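# Suction-place a plastic panel flat inside a gray tray

## Task

Get the plastic panel into the gray tray so it rests flat on the tray floor and stays there without the robot supporting it; then release it and pull the tool away.

## Robot and tools

Robot: one seven-joint xArm7 with a suction cup instead of a gripper. The controlled point is the cup point, the centre of the cup rim when nothing touches it. The cup faces along the cup point's own +z axis. From about 7 cm behind the rim the tool body and wrist camera stick out up to about 8 cm sideways, so watch clearance near tray walls.

Scene frame: origin on the table top under the arm base, +z up, +y to the left when looking along +x. Results report end_effector_position (m) and end_effector_quat_wxyz, plus velocities (m/s, rad/s), in this frame. The printed position can be a little off, more so at long reach. Joint positions are listed base to tip; ranges: waist -6.283..6.283, shoulder -2.059..2.094, upper arm roll -6.283..6.283, elbow -0.192..3.927, forearm roll -6.283..6.283, wrist pitch -1.693..3.142, wrist roll -6.283..6.283 rad.

A row is 7 numbers, each in [-1, 1]: dx, dy, dz, rx, ry, rz, suction. The first six are an offset, not a pose: they give the target relative to the cup point pose shown in the most recent result that reports it (before any such result in a scene, or for a second call in the same reply, relative to where the robot is when the call starts). Offsets are in the cup point's own axes, not the scene axes, so dz = positive pushes along the cup's facing direction. Scale: 1.0 = 0.6 m for dx, dy, dz and 180 degrees for rx, ry, rz, which together form one rotation vector. Zero offsets are not idle: they pull the arm back to the reference pose. Suction: 1 means full vacuum (about 55 kPa below ambient), smaller values a fraction of that, 0.05 or less means off; it keeps its last value.

Tools:
- execute_actions {"actions": [...], "pictures": bool}. An empty list just reports state. One action {"rows": [[7 numbers], ...], "steps": n} with up to 15 rows and steps at most 15 (default 15), each step 1/30 s; every row is measured from the same reference pose, not from the previous row, and the last row repeats if rows are fewer than steps. One wait {"steps": n}, up to 300, counted from the previous result, so your thinking time eats into it. A refused call sends nothing.
- move {"target": [7 numbers], "speed": m/s}: one row as above; the cup point follows a straight path toward that offset target, 0.5 to 10 s long (cut off at 10 s). speed 0.002 to 0.5, default 0.25; turning is capped at twice that in rad/s. Suction value is sent at the start. It does not avoid obstacles; the arm can lag, drift or exceed the speed, especially nearly straight. Faster contact hits harder; aiming further past a surface presses harder. The result adds a "move:" line: done (at rest near target), off_target, moving, held or fault, plus distance to target and limits (paced = clipped pose; held = some steps blocked, after which the arm may jump fast).
- wait {"seconds": 0..10}: lets time pass with no new command.
- zoom_image {"camera": cam_head_left | cam_head_right | cam_wrist, "region": [x0, y0, x1, y1]} pixels, origin top-left, at most 504x504, from the latest full image (896x504).
- read_manual: licence texts only.
- finished_scene {"scene": n}: ends and grades the current scene; irreversible. Replying without any tool call also ends things.

Motion limits: each step the commanded pose is clipped to 70 mm and 16 degrees from the measured pose, then solved by damped IK, position taking priority over orientation. After an action the arm only continues to the last clipped pose, so check the reported pose and send the remainder. A "Hand target" line shows what the controller is driving toward. "pose unreachable" and HELD marks mean the clearance check altered or blocked the command on those steps. The simulation keeps running while you think and write.

Gripping: turn suction on and press the 29 mm rim fully onto a smooth flat area of the panel, away from its edges, holes or seams. suction_measured shows the vacuum reached (near 0 = no seal; airtight settles within 0.15 of command, dipping up to 0.04 before the pump restarts). part_present goes 1 at 0.50 and back to 0 below 0.45. The cup shrinks under vacuum, so a held part sits up to ~10 mm nearer the tool. Vacuum can lift a part off its support. To release: set it down resting in the tray, then turn suction off, then back off more than 15 mm. If the cup seals to the table, switch suction off to free it.

Cameras: two fixed head cameras and a wrist camera; calibration (K, distortion, T_world_to_cam) is given per camera and may be slightly off.

Avoid: knocking anything off the table (fails the task), dropping or slamming the panel, hard pushes. Contact torque reaching a joint's load limit (waist/shoulder 44.5, upper arm roll/elbow/forearm roll 26.7, wrist pitch/roll 17.8 N m) triggers a torque fault: the arm backs off, freezes 10 s and drops the rest of the call. Holding loads heats motors; MOTOR HOT warns from 65 °C and at 80 °C an OVER-TEMPERATURE FAULT brakes the arm. Loose objects may occasionally be nudged by an outside push.

Each tool is called after ">>>" as name([rows], argument=value, ...), one row to a line, values as JSON.

## Session

>>> execute_actions(actions=[])

Scene clock: 0.00 s of 4800.00 s.
end_effector_position=(+0.3954, +0.0121, +0.3242) suction_measured=0.00 part_present=0 end_effector_quat_wxyz=(+0.007, -0.016, +1.000, -0.001) end_effector_velocity=(+0.000, -0.000, +0.000) end_effector_angular_velocity=(+0.000, -0.001, -0.001)
Joint positions: [ 0.003 -0.251 -0.003  0.916 -0.002  1.168  2.355]
Joint velocities: [ 0.    -0.    -0.001  0.001 -0.    -0.    -0.   ]
Motor temperatures (°C, as the motors report them): [35 35 36 39 35 37 38]
Hand target: +0.395, +0.012, +0.324; +0.007, -0.016, +1.000, -0.001

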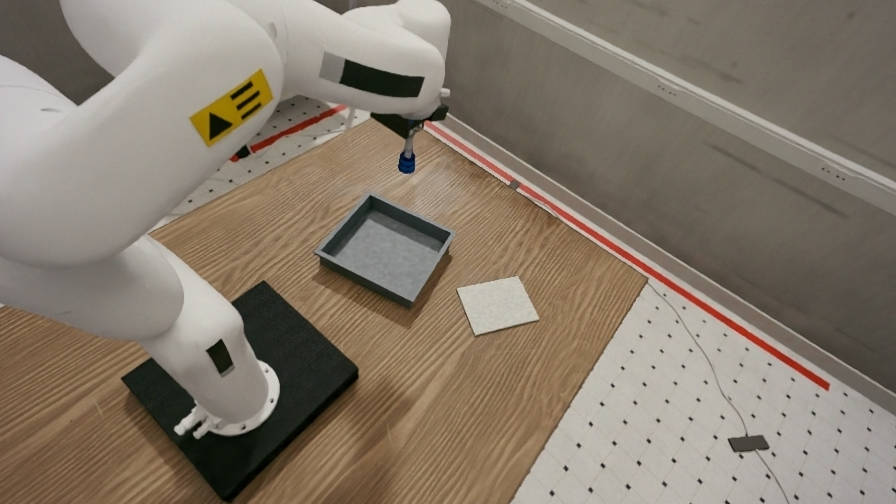

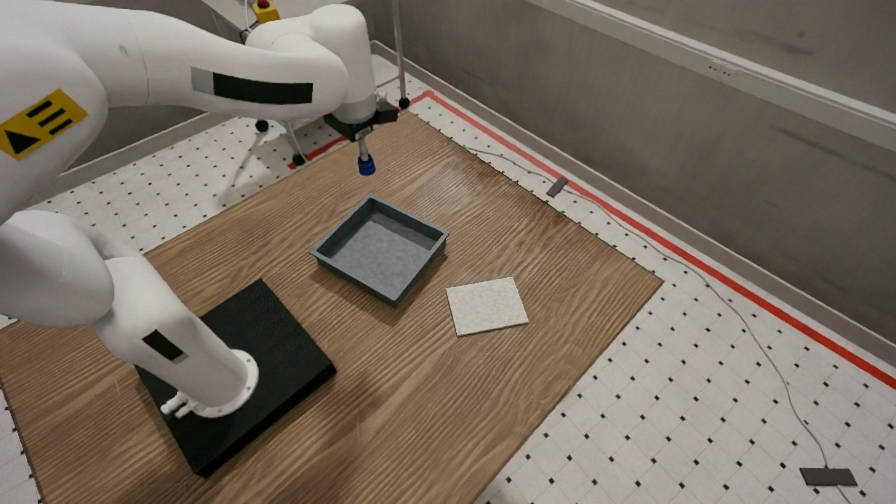

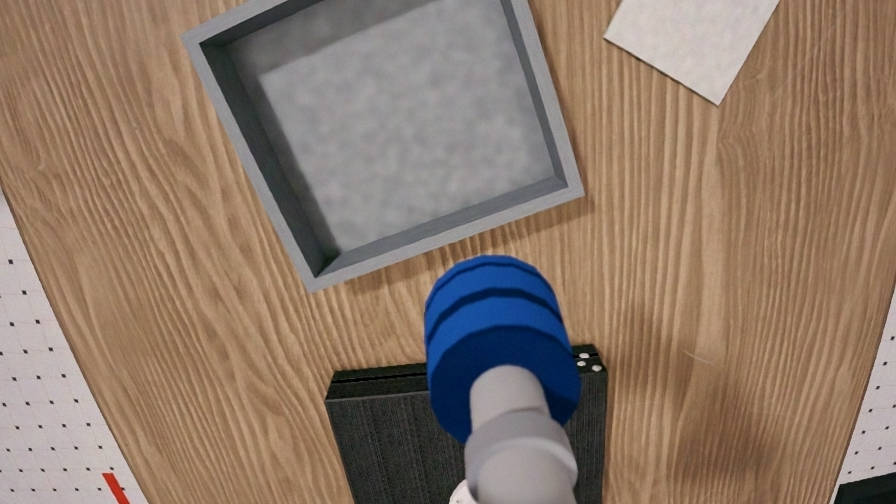

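>>> move(target=[-0.18,-0.37,0.40,0,0,0,0])

Scene clock: 9.03 s of 4800.00 s.
end_effector_position=(+0.5134, -0.2061, +0.0871) suction_measured=0.00 part_present=0 end_effector_quat_wxyz=(+0.007, -0.017, +1.000, -0.002) end_effector_velocity=(-0.005, -0.004, -0.005) end_effector_angular_velocity=(+0.001, +0.011, -0.009)
Joint positions: [-0.259  0.59  -0.162  1.25   0.14   0.672  1.847]
Joint velocities: [-0.005  0.008 -0.004 -0.003  0.     0.    -0.   ]
Motor temperatures (°C, as the motors report them): [35 35 36 40 35 38 38]
Hand target: +0.513, -0.206, +0.087; +0.006, -0.017, +1.000, -0.002
Off the commanded pose: 0.001 m, 0 deg.
After step 90, 4.17 s passed at rest.
move: done
camera_calibration (this result's frames):
cam_wrist: T_world_to_cam=[[-0.0786012, -0.996718, 0.0193749, -0.163528], [-0.928947, 0.080282, 0.361403, 0.475222], [-0.361772, 0.0104085, -0.932208, 0.374471], [0, 0, 0, 1]] pos_world=[0.564076, -0.20504, 0.180507]

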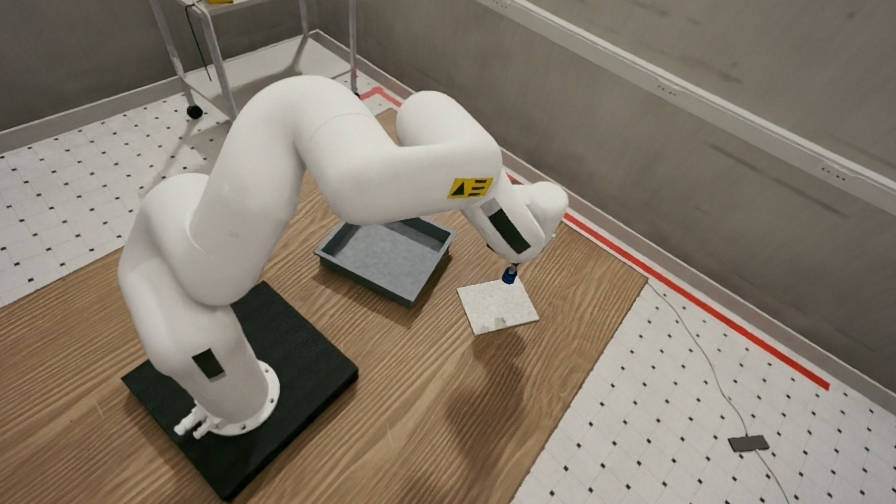

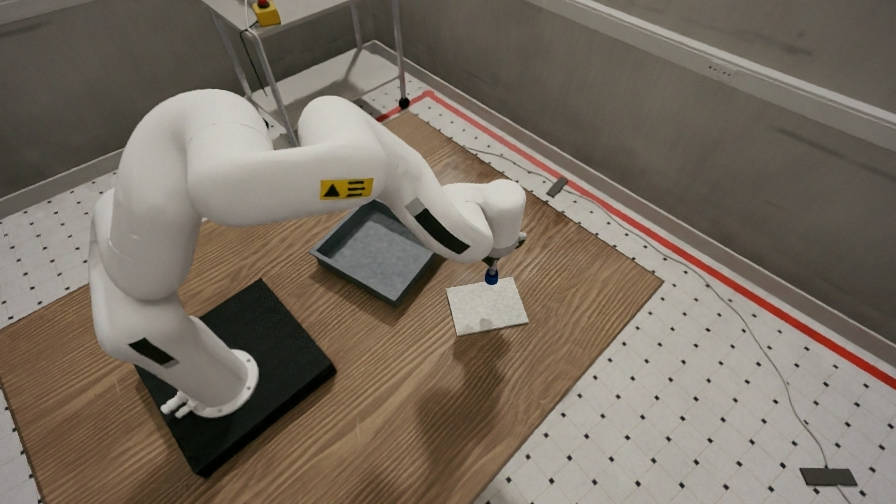

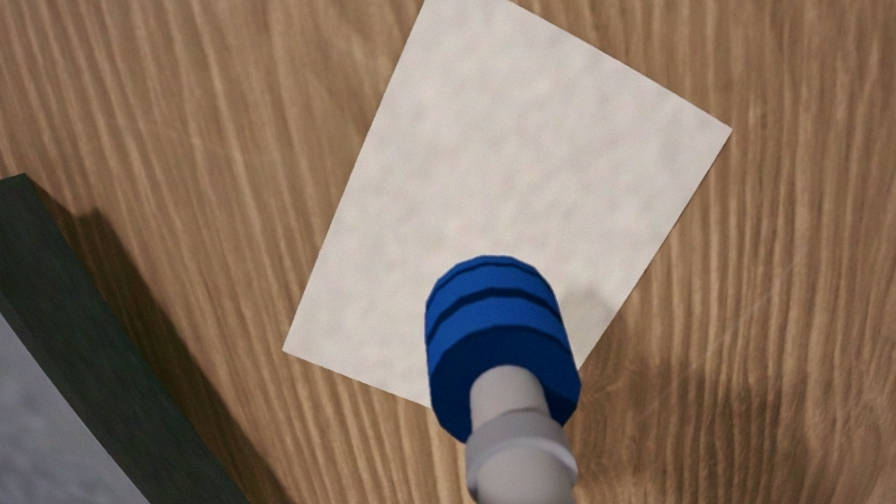

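>>> move(target=[0,-0.02,0.145,0,0,0,1], speed=0.08)

>>> move(target=[0,0,-0.25,0,0,-0.25,1], speed=0.15)

Scene clock: 19.83 s of 4800.00 s.
end_effector_position=(+0.5147, -0.2182, +0.0000) suction_measured=0.53 part_present=1 end_effector_quat_wxyz=(+0.006, -0.017, +1.000, -0.002) end_effector_velocity=(+0.001, -0.001, +0.001) end_effector_angular_velocity=(-0.002, -0.003, -0.000)
Joint positions: [-0.304  0.803 -0.128  1.315  0.179  0.524  1.802]
Joint velocities: [ 0.    -0.001 -0.001  0.002  0.    -0.    -0.   ]
Motor temperatures (°C, as the motors report them): [35 35 36 40 35 38 38]
Hand target: +0.515, -0.218, +0.000; +0.007, -0.017, +1.000, -0.002
Off the commanded pose: 0.000 m, 0 deg.
After step 90, 6.40 s passed at rest.
move: done
camera_calibration (this result's frames):
cam_wrist: T_world_to_cam=[[-0.0782881, -0.996739, 0.0195369, -0.173958], [-0.928644, 0.0800397, 0.362234, 0.508644], [-0.362617, 0.0102158, -0.931882, 0.294316], [0, 0, 0, 1]] pos_world=[0.565454, -0.217109, 0.093418]

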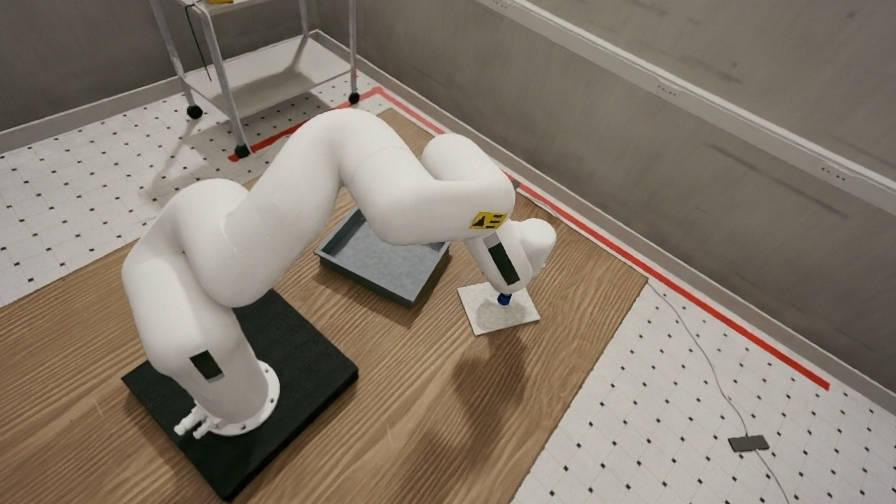

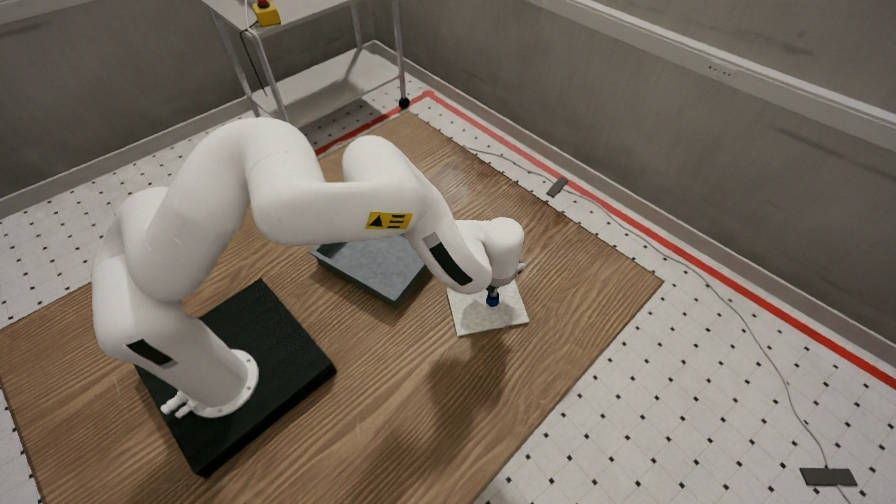

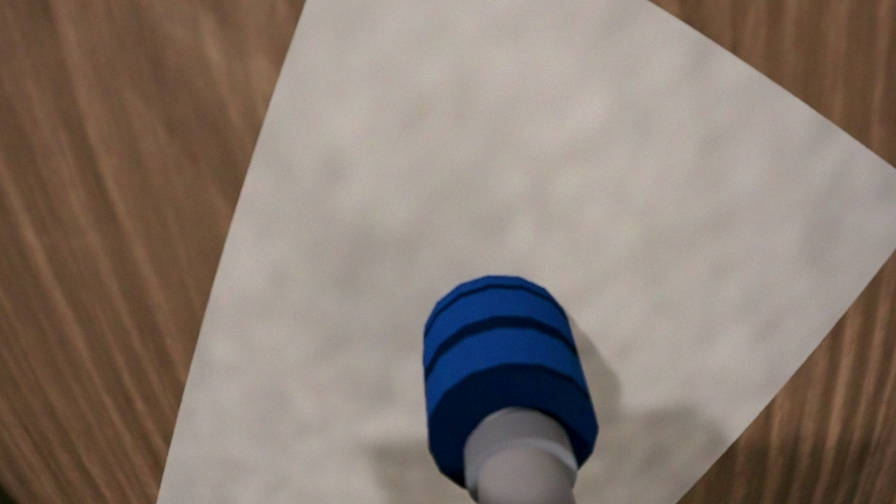

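Scene clock: 22.77 s of 4800.00 s.
end_effector_position=(+0.5124, -0.2178, +0.1492) suction_measured=1.00 part_present=1 end_effector_quat_wxyz=(+0.005, -0.398, +0.917, -0.004) end_effector_velocity=(-0.001, +0.002, -0.002) end_effector_angular_velocity=(+0.002, +0.005, +0.003)
Joint positions: [-0.418  0.475 -0.014  1.286  0.005  0.813  1.133]
Joint velocities: [ 0.002  0.002  0.    -0.002  0.     0.001 -0.001]
Motor temperatures (°C, as the motors report them): [35 35 36 40 35 38 38]
Hand target: +0.513, -0.218, +0.150; +0.005, -0.398, +0.917, -0.004
Off the commanded pose: 0.001 m, 0 deg.
move: done
camera_calibration (this result's frames):
cam_wrist: T_world_to_cam=[[0.64887, -0.760431, 0.026693, -0.498923], [-0.713874, -0.596252, 0.367242, 0.194401], [-0.263347, -0.257348, -0.929742, 0.323075], [0, 0, 0, 1]] pos_world=[0.547595, -0.180342, 0.242302]

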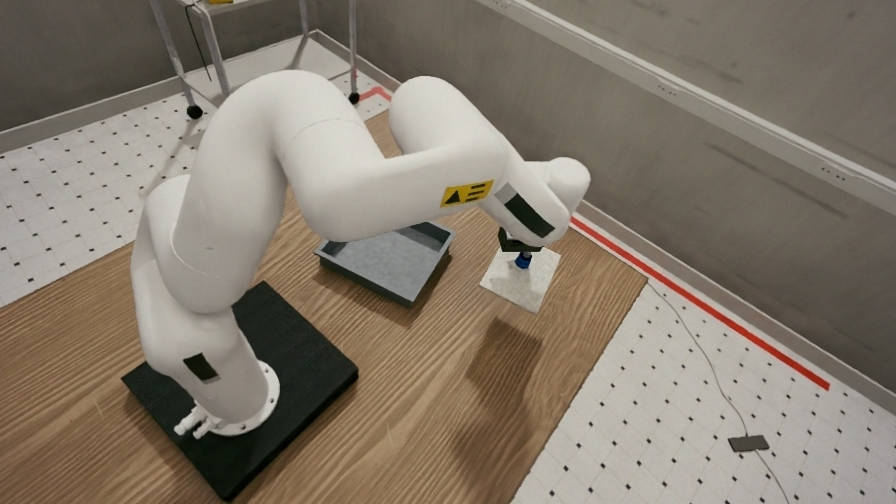

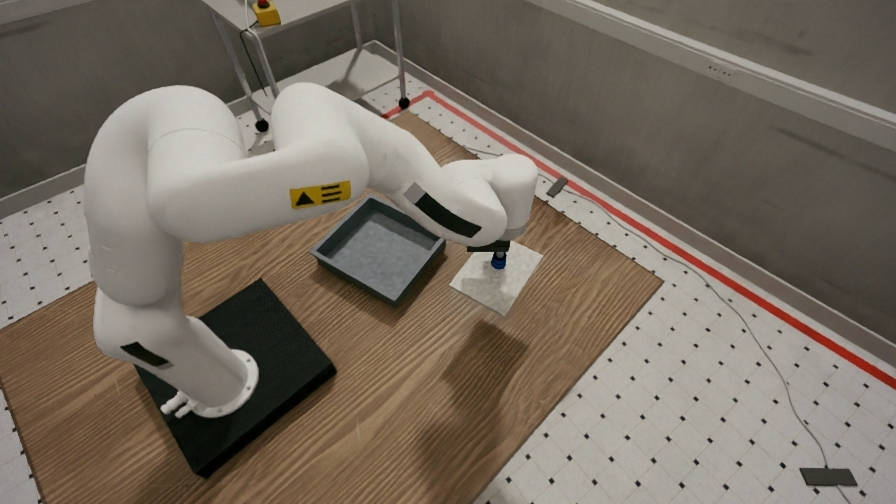

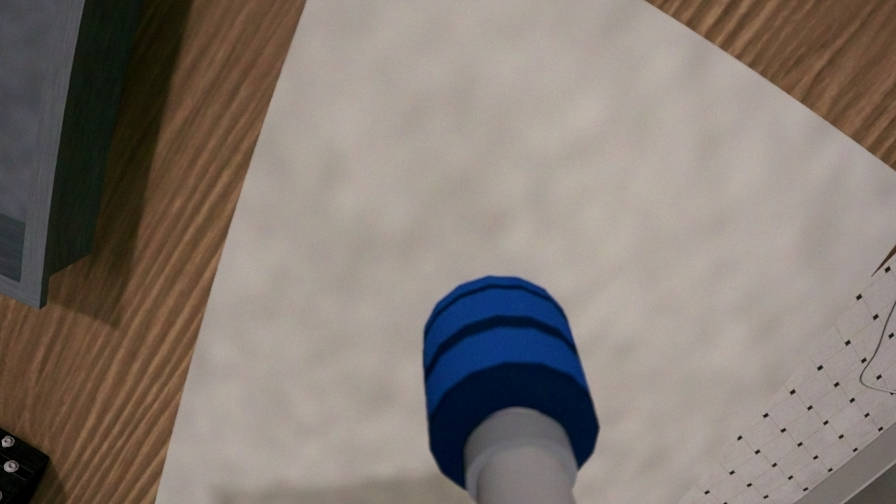

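>>> move(target=[-0.278,0.447,0.05,0,0,0,1], speed=0.2)

Scene clock: 31.03 s of 4800.00 s.
end_effector_position=(+0.4318, +0.0863, +0.1181) suction_measured=1.00 part_present=1 end_effector_quat_wxyz=(+0.006, -0.398, +0.918, -0.004) end_effector_velocity=(-0.002, +0.006, -0.001) end_effector_angular_velocity=(+0.001, +0.003, +0.013)
Joint positions: [-0.004  0.226  0.168  0.791 -0.072  0.57   1.788]
Joint velocities: [ 0.006 -0.     0.007 -0.002 -0.     0.001  0.001]
Motor temperatures (°C, as the motors report them): [35 35 36 40 35 38 38]
Hand target: +0.432, +0.087, +0.118; +0.006, -0.398, +0.917, -0.004
Off the commanded pose: 0.001 m, 0 deg.
move: done
camera_calibration (this result's frames):
cam_wrist: T_world_to_cam=[[0.647955, -0.761183, 0.0274807, -0.214125], [-0.715094, -0.595505, 0.36608, 0.330175], [-0.262289, -0.256855, -0.930177, 0.35071], [0, 0, 0, 1]] pos_world=[0.466837, 0.123714, 0.211236]

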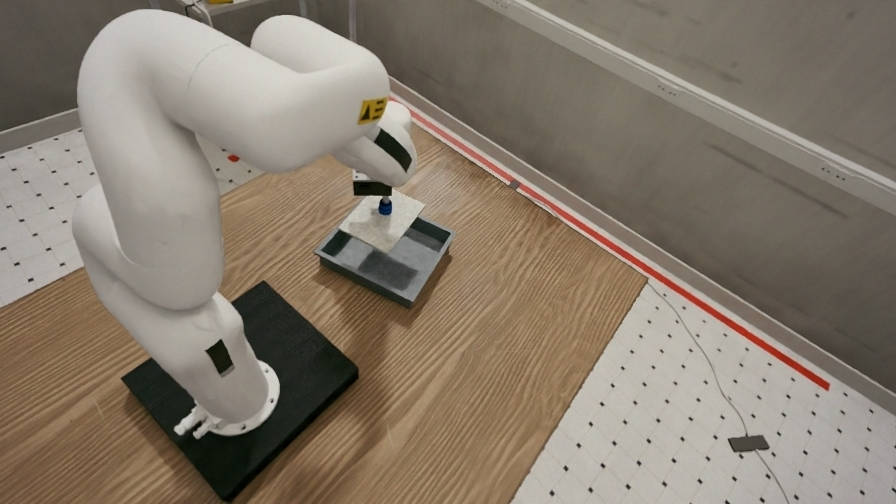

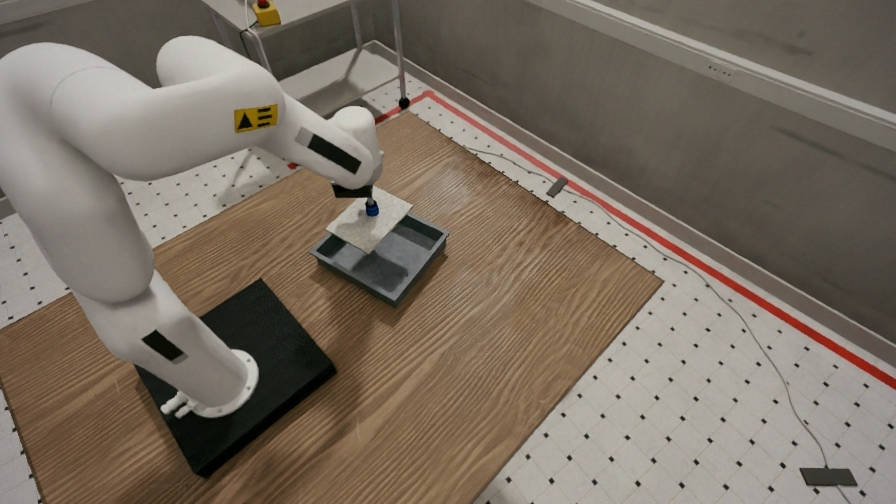

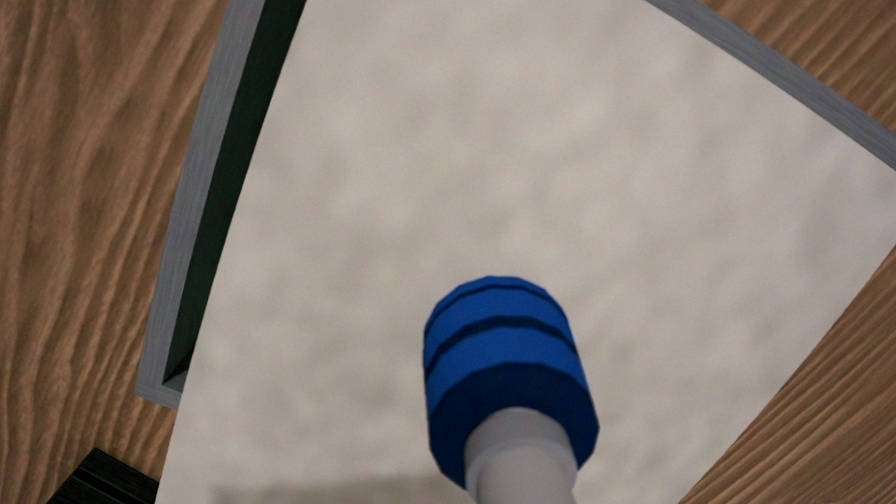

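>>> move(target=[0,0,0.11,0,0,0,1], speed=0.1)

Scene clock: 36.70 s of 4800.00 s.
end_effector_position=(+0.4328, +0.0863, +0.0526) suction_measured=1.00 part_present=1 end_effector_quat_wxyz=(+0.006, -0.398, +0.917, -0.004) end_effector_velocity=(-0.003, -0.001, -0.003) end_effector_angular_velocity=(-0.001, +0.008, +0.000)
Joint positions: [ 0.02   0.409  0.131  0.796 -0.139  0.395  1.837]
Joint velocities: [-0.     0.003 -0.    -0.004 -0.     0.001 -0.   ]
Motor temperatures (°C, as the motors report them): [35 35 36 40 35 38 38]
Hand target: +0.433, +0.086, +0.052; +0.006, -0.398, +0.917, -0.004
Off the commanded pose: 0.001 m, 0 deg.
move: done
camera_calibration (this result's frames):
cam_wrist: T_world_to_cam=[[0.648193, -0.760965, 0.0278962, -0.213139], [-0.715194, -0.595811, 0.365386, 0.355054], [-0.261425, -0.256792, -0.930438, 0.289715], [0, 0, 0, 1]] pos_world=[0.467826, 0.12375, 0.145776]

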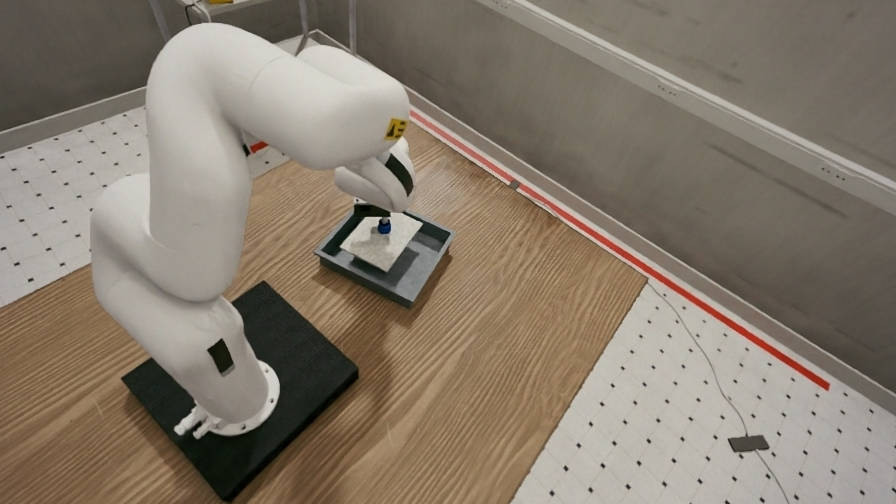

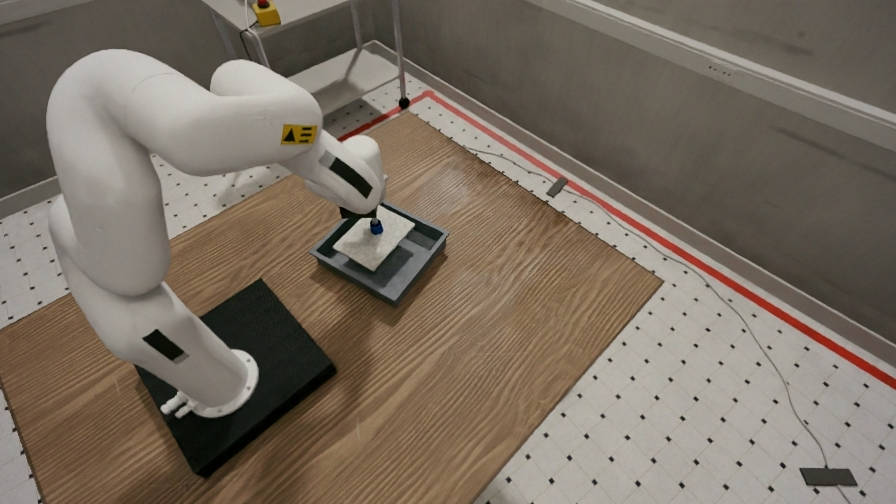

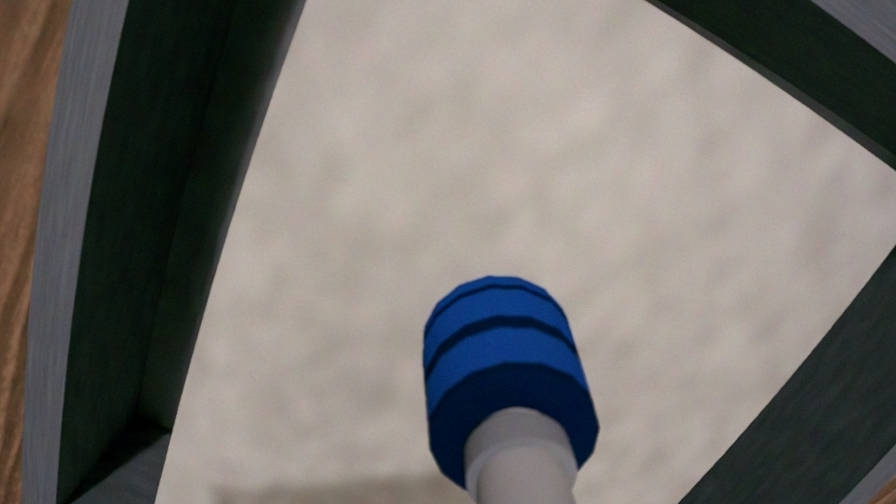

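>>> move(target=[-0.025,0,0.05,0,0,0,1], speed=0.05)

Scene clock: 44.70 s of 4800.00 s.
end_effector_position=(+0.4437, +0.0971, +0.0230) suction_measured=0.96 part_present=1 end_effector_quat_wxyz=(+0.006, -0.398, +0.917, -0.004) end_effector_velocity=(+0.002, -0.001, +0.002) end_effector_angular_velocity=(-0.000, -0.005, -0.002)
Joint positions: [ 0.058  0.521  0.109  0.86  -0.165  0.345  1.876]
Joint velocities: [-0.    -0.002 -0.002  0.003  0.    -0.     0.   ]
Motor temperatures (°C, as the motors report them): [35 35 36 40 35 38 38]
Hand target: +0.444, +0.097, +0.023; +0.006, -0.398, +0.917, -0.004
Off the commanded pose: 0.000 m, 0 deg.
move: done
camera_calibration (this result's frames):
cam_wrist: T_world_to_cam=[[0.648186, -0.760957, 0.0282529, -0.211133], [-0.715358, -0.595789, 0.3651, 0.380156], [-0.260993, -0.256864, -0.930539, 0.267595], [0, 0, 0, 1]] pos_world=[0.478641, 0.134565, 0.116178]

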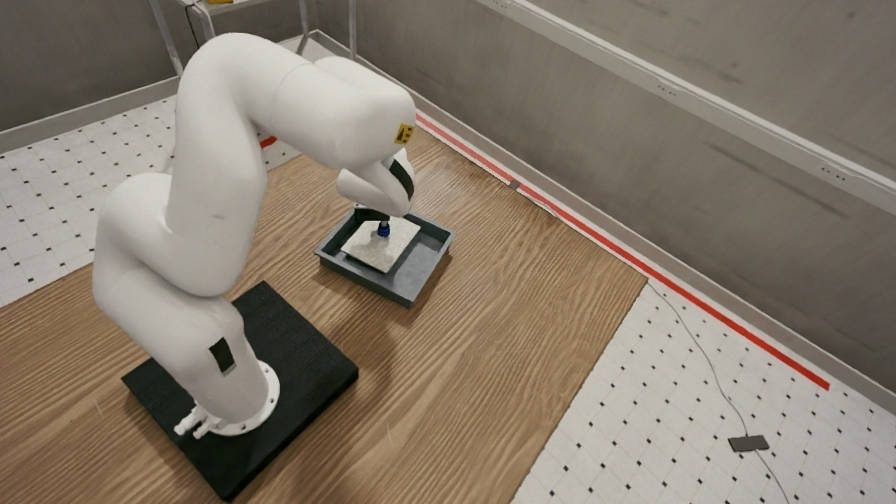

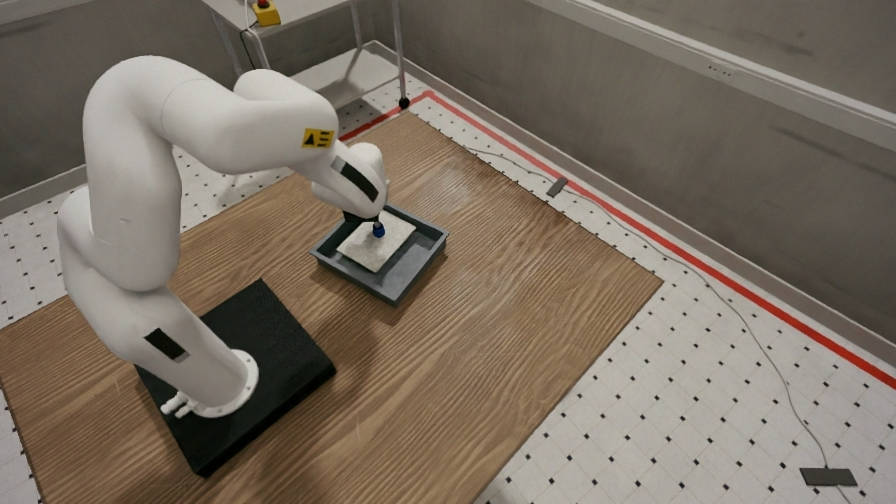

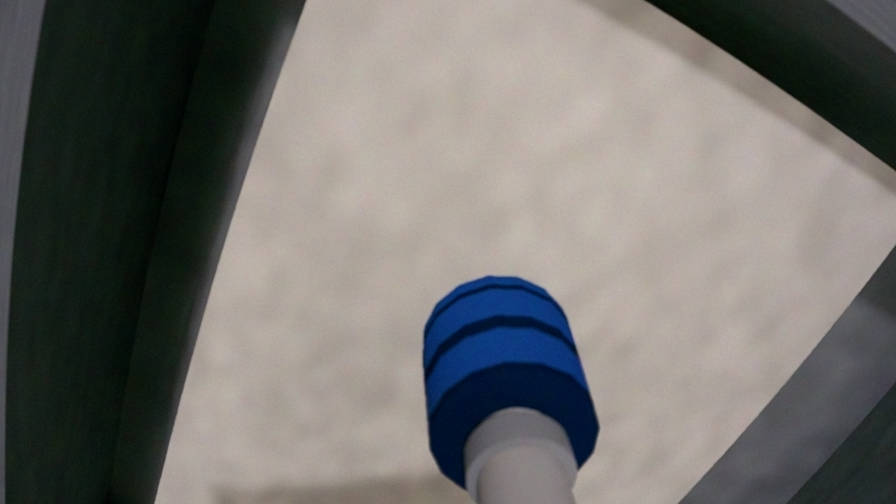

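>>> move(target=[0,-0.018,0.02,0,0,0,1], speed=0.03)

>>> move(target=[0,0,0,0,0,0,0])

>>> move(target=[0,0,-0.3,0,0,0,0])

Scene clock: 50.27 s of 4800.00 s.
end_effector_position=(+0.4518, +0.0899, +0.0112) suction_measured=0.98 part_present=1 end_effector_quat_wxyz=(+0.006, -0.398, +0.917, -0.004) end_effector_velocity=(+0.000, +0.001, +0.001) end_effector_angular_velocity=(+0.001, -0.002, +0.002)
Joint positions: [ 0.047  0.568  0.1    0.893 -0.171  0.331  1.861]
Joint velocities: [ 0.    -0.001  0.002  0.001 -0.    -0.001 -0.   ]
Motor temperatures (°C, as the motors report them): [35 35 36 40 35 38 38]
Hand target: +0.452, +0.090, +0.011; +0.006, -0.398, +0.917, -0.004
Off the commanded pose: 0.000 m, 0 deg.
move: done
camera_calibration (this result's frames):
cam_wrist: T_world_to_cam=[[0.64838, -0.76079, 0.0283145, -0.221662], [-0.715255, -0.59599, 0.364975, 0.385854], [-0.260794, -0.256894, -0.930587, 0.256787], [0, 0, 0, 1]] pos_world=[0.486674, 0.127294, 0.104412]

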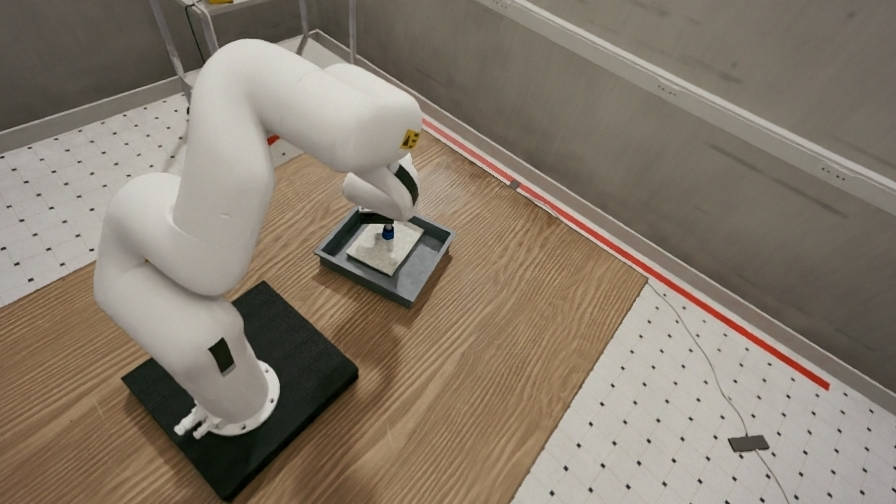

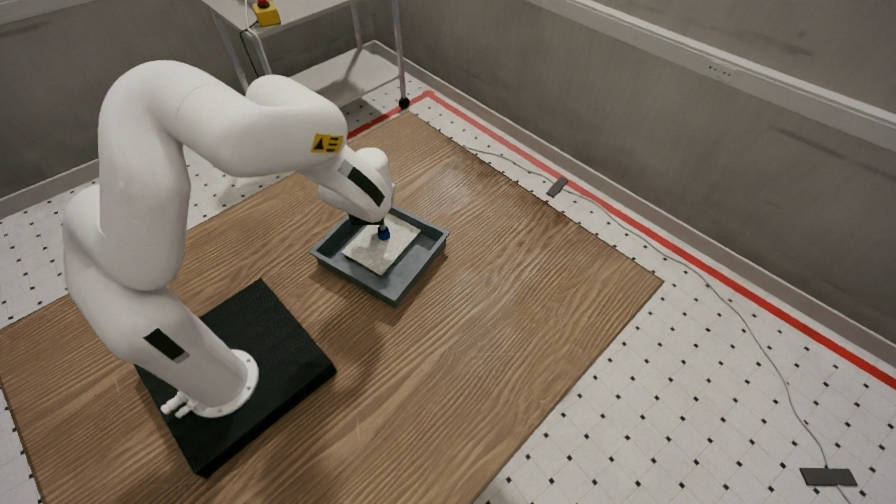

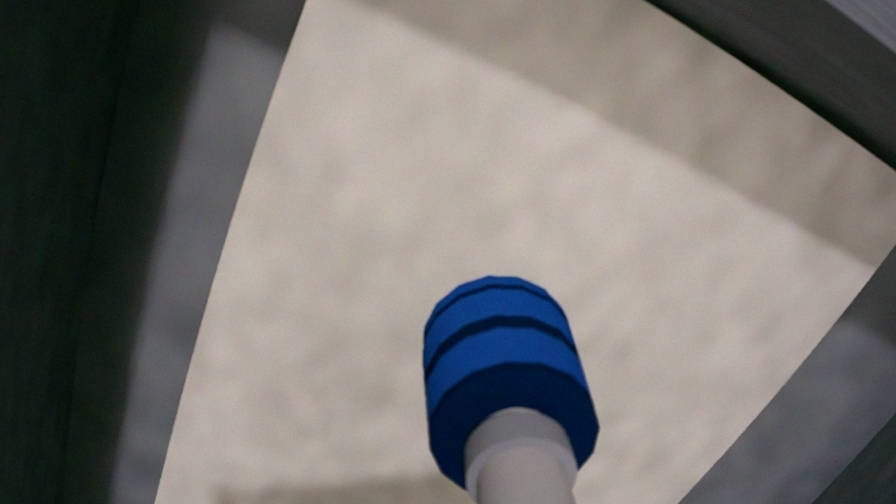

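Scene clock: 50.77 s of 4800.00 s.
end_effector_position=(+0.4518, +0.0899, +0.0112) suction_measured=0.00 part_present=0 end_effector_quat_wxyz=(+0.006, -0.398, +0.917, -0.004) end_effector_velocity=(-0.000, -0.001, -0.000) end_effector_angular_velocity=(-0.001, +0.001, -0.001)
Joint positions: [ 0.047  0.568  0.1    0.893 -0.171  0.331  1.861]
Joint velocities: [-0.001  0.    -0.001  0.    -0.     0.001 -0.   ]
Motor temperatures (°C, as the motors report them): [35 35 36 40 35 38 38]
Hand target: +0.452, +0.090, +0.011; +0.006, -0.398, +0.917, -0.004
Off the commanded pose: 0.000 m, 0 deg.
move: done
camera_calibration (this result's frames):
cam_wrist: T_world_to_cam=[[0.648383, -0.760786, 0.0283527, -0.221676], [-0.715278, -0.595999, 0.364913, 0.38588], [-0.260723, -0.256884, -0.93061, 0.256787], [0, 0, 0, 1]] pos_world=[0.486693, 0.127301, 0.104441]

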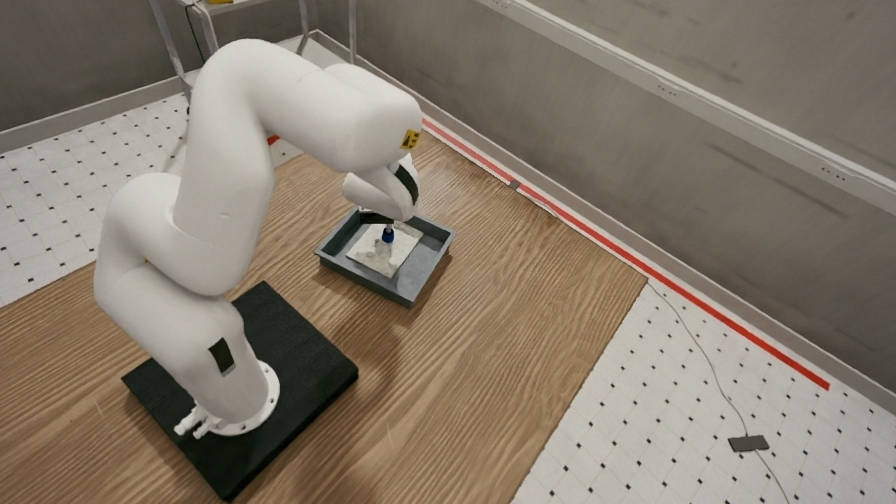

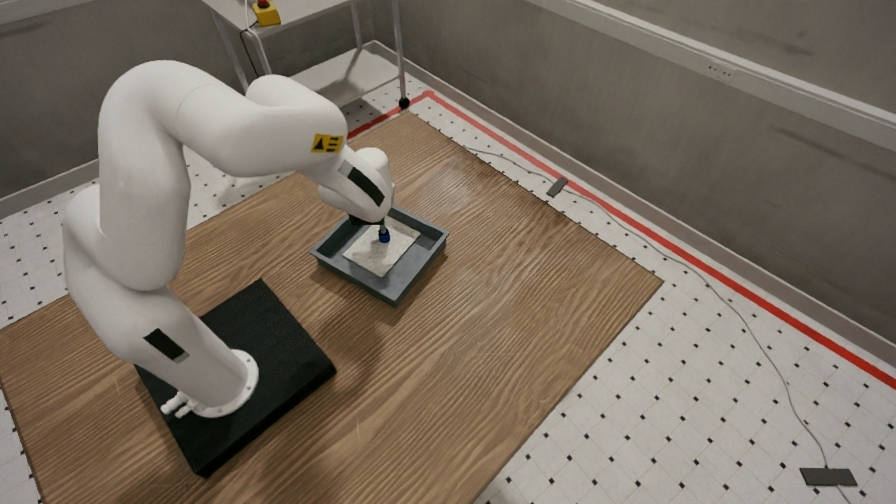

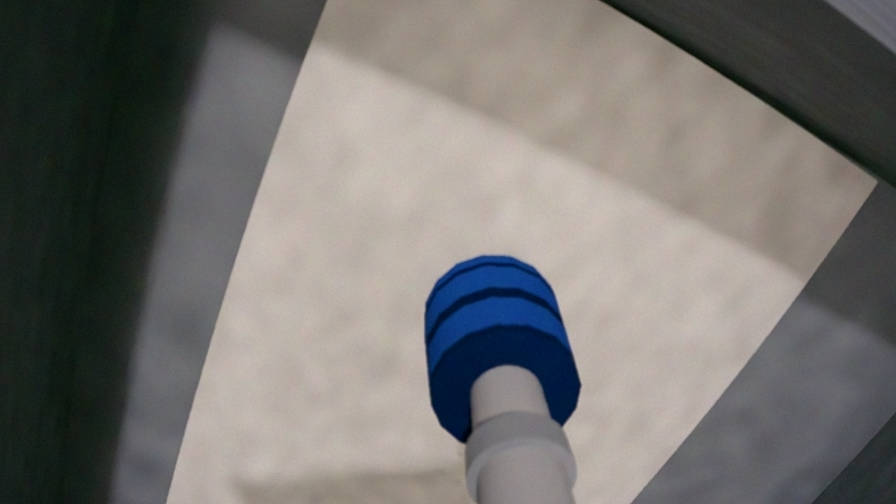

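Scene clock: 51.97 s of 4800.00 s.
end_effector_position=(+0.4490, +0.0898, +0.1902) suction_measured=0.00 part_present=0 end_effector_quat_wxyz=(+0.006, -0.397, +0.918, -0.004) end_effector_velocity=(+0.004, +0.001, +0.006) end_effector_angular_velocity=(+0.002, -0.014, +0.000)
Joint positions: [-0.004  0.119  0.173  0.907 -0.031  0.792  1.758]
Joint velocities: [ 0.001 -0.007 -0.     0.007  0.     0.    -0.   ]
Motor temperatures (°C, as the motors report them): [35 35 36 40 35 38 38]
Hand target: +0.449, +0.090, +0.191; +0.006, -0.397, +0.918, -0.004
Off the commanded pose: 0.001 m, 0 deg.
move: done
camera_calibration (this result's frames):
cam_wrist: T_world_to_cam=[[0.647672, -0.761418, 0.0276505, -0.224514], [-0.715367, -0.595208, 0.366029, 0.318311], [-0.262243, -0.256847, -0.930193, 0.423211], [0, 0, 0, 1]] pos_world=[0.484104, 0.127213, 0.283365]

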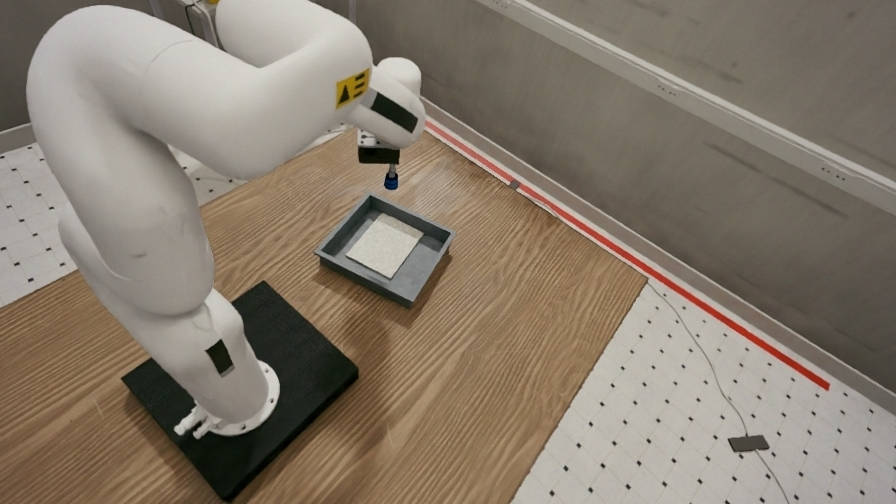

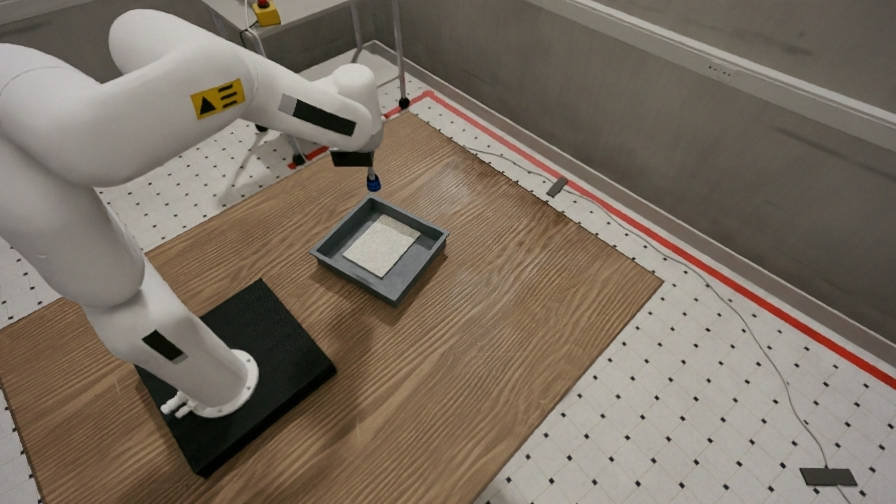

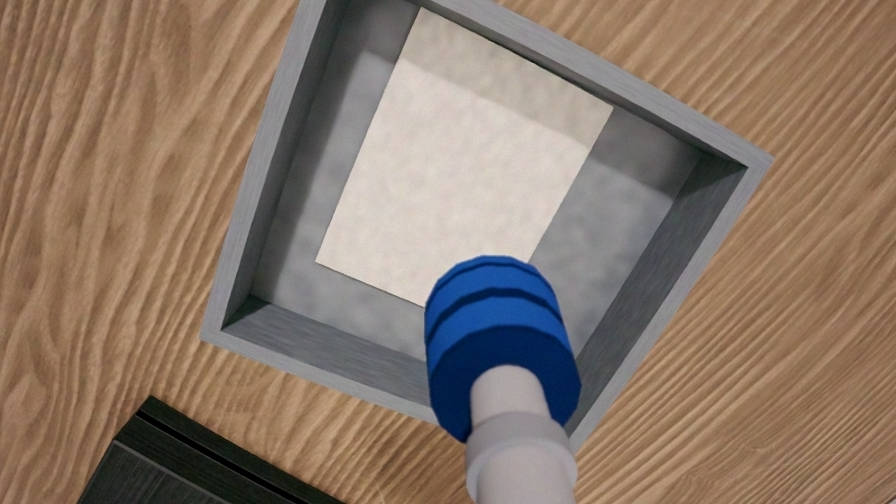

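>>> finished_scene(scene=1)

The scene is finished: the task was done.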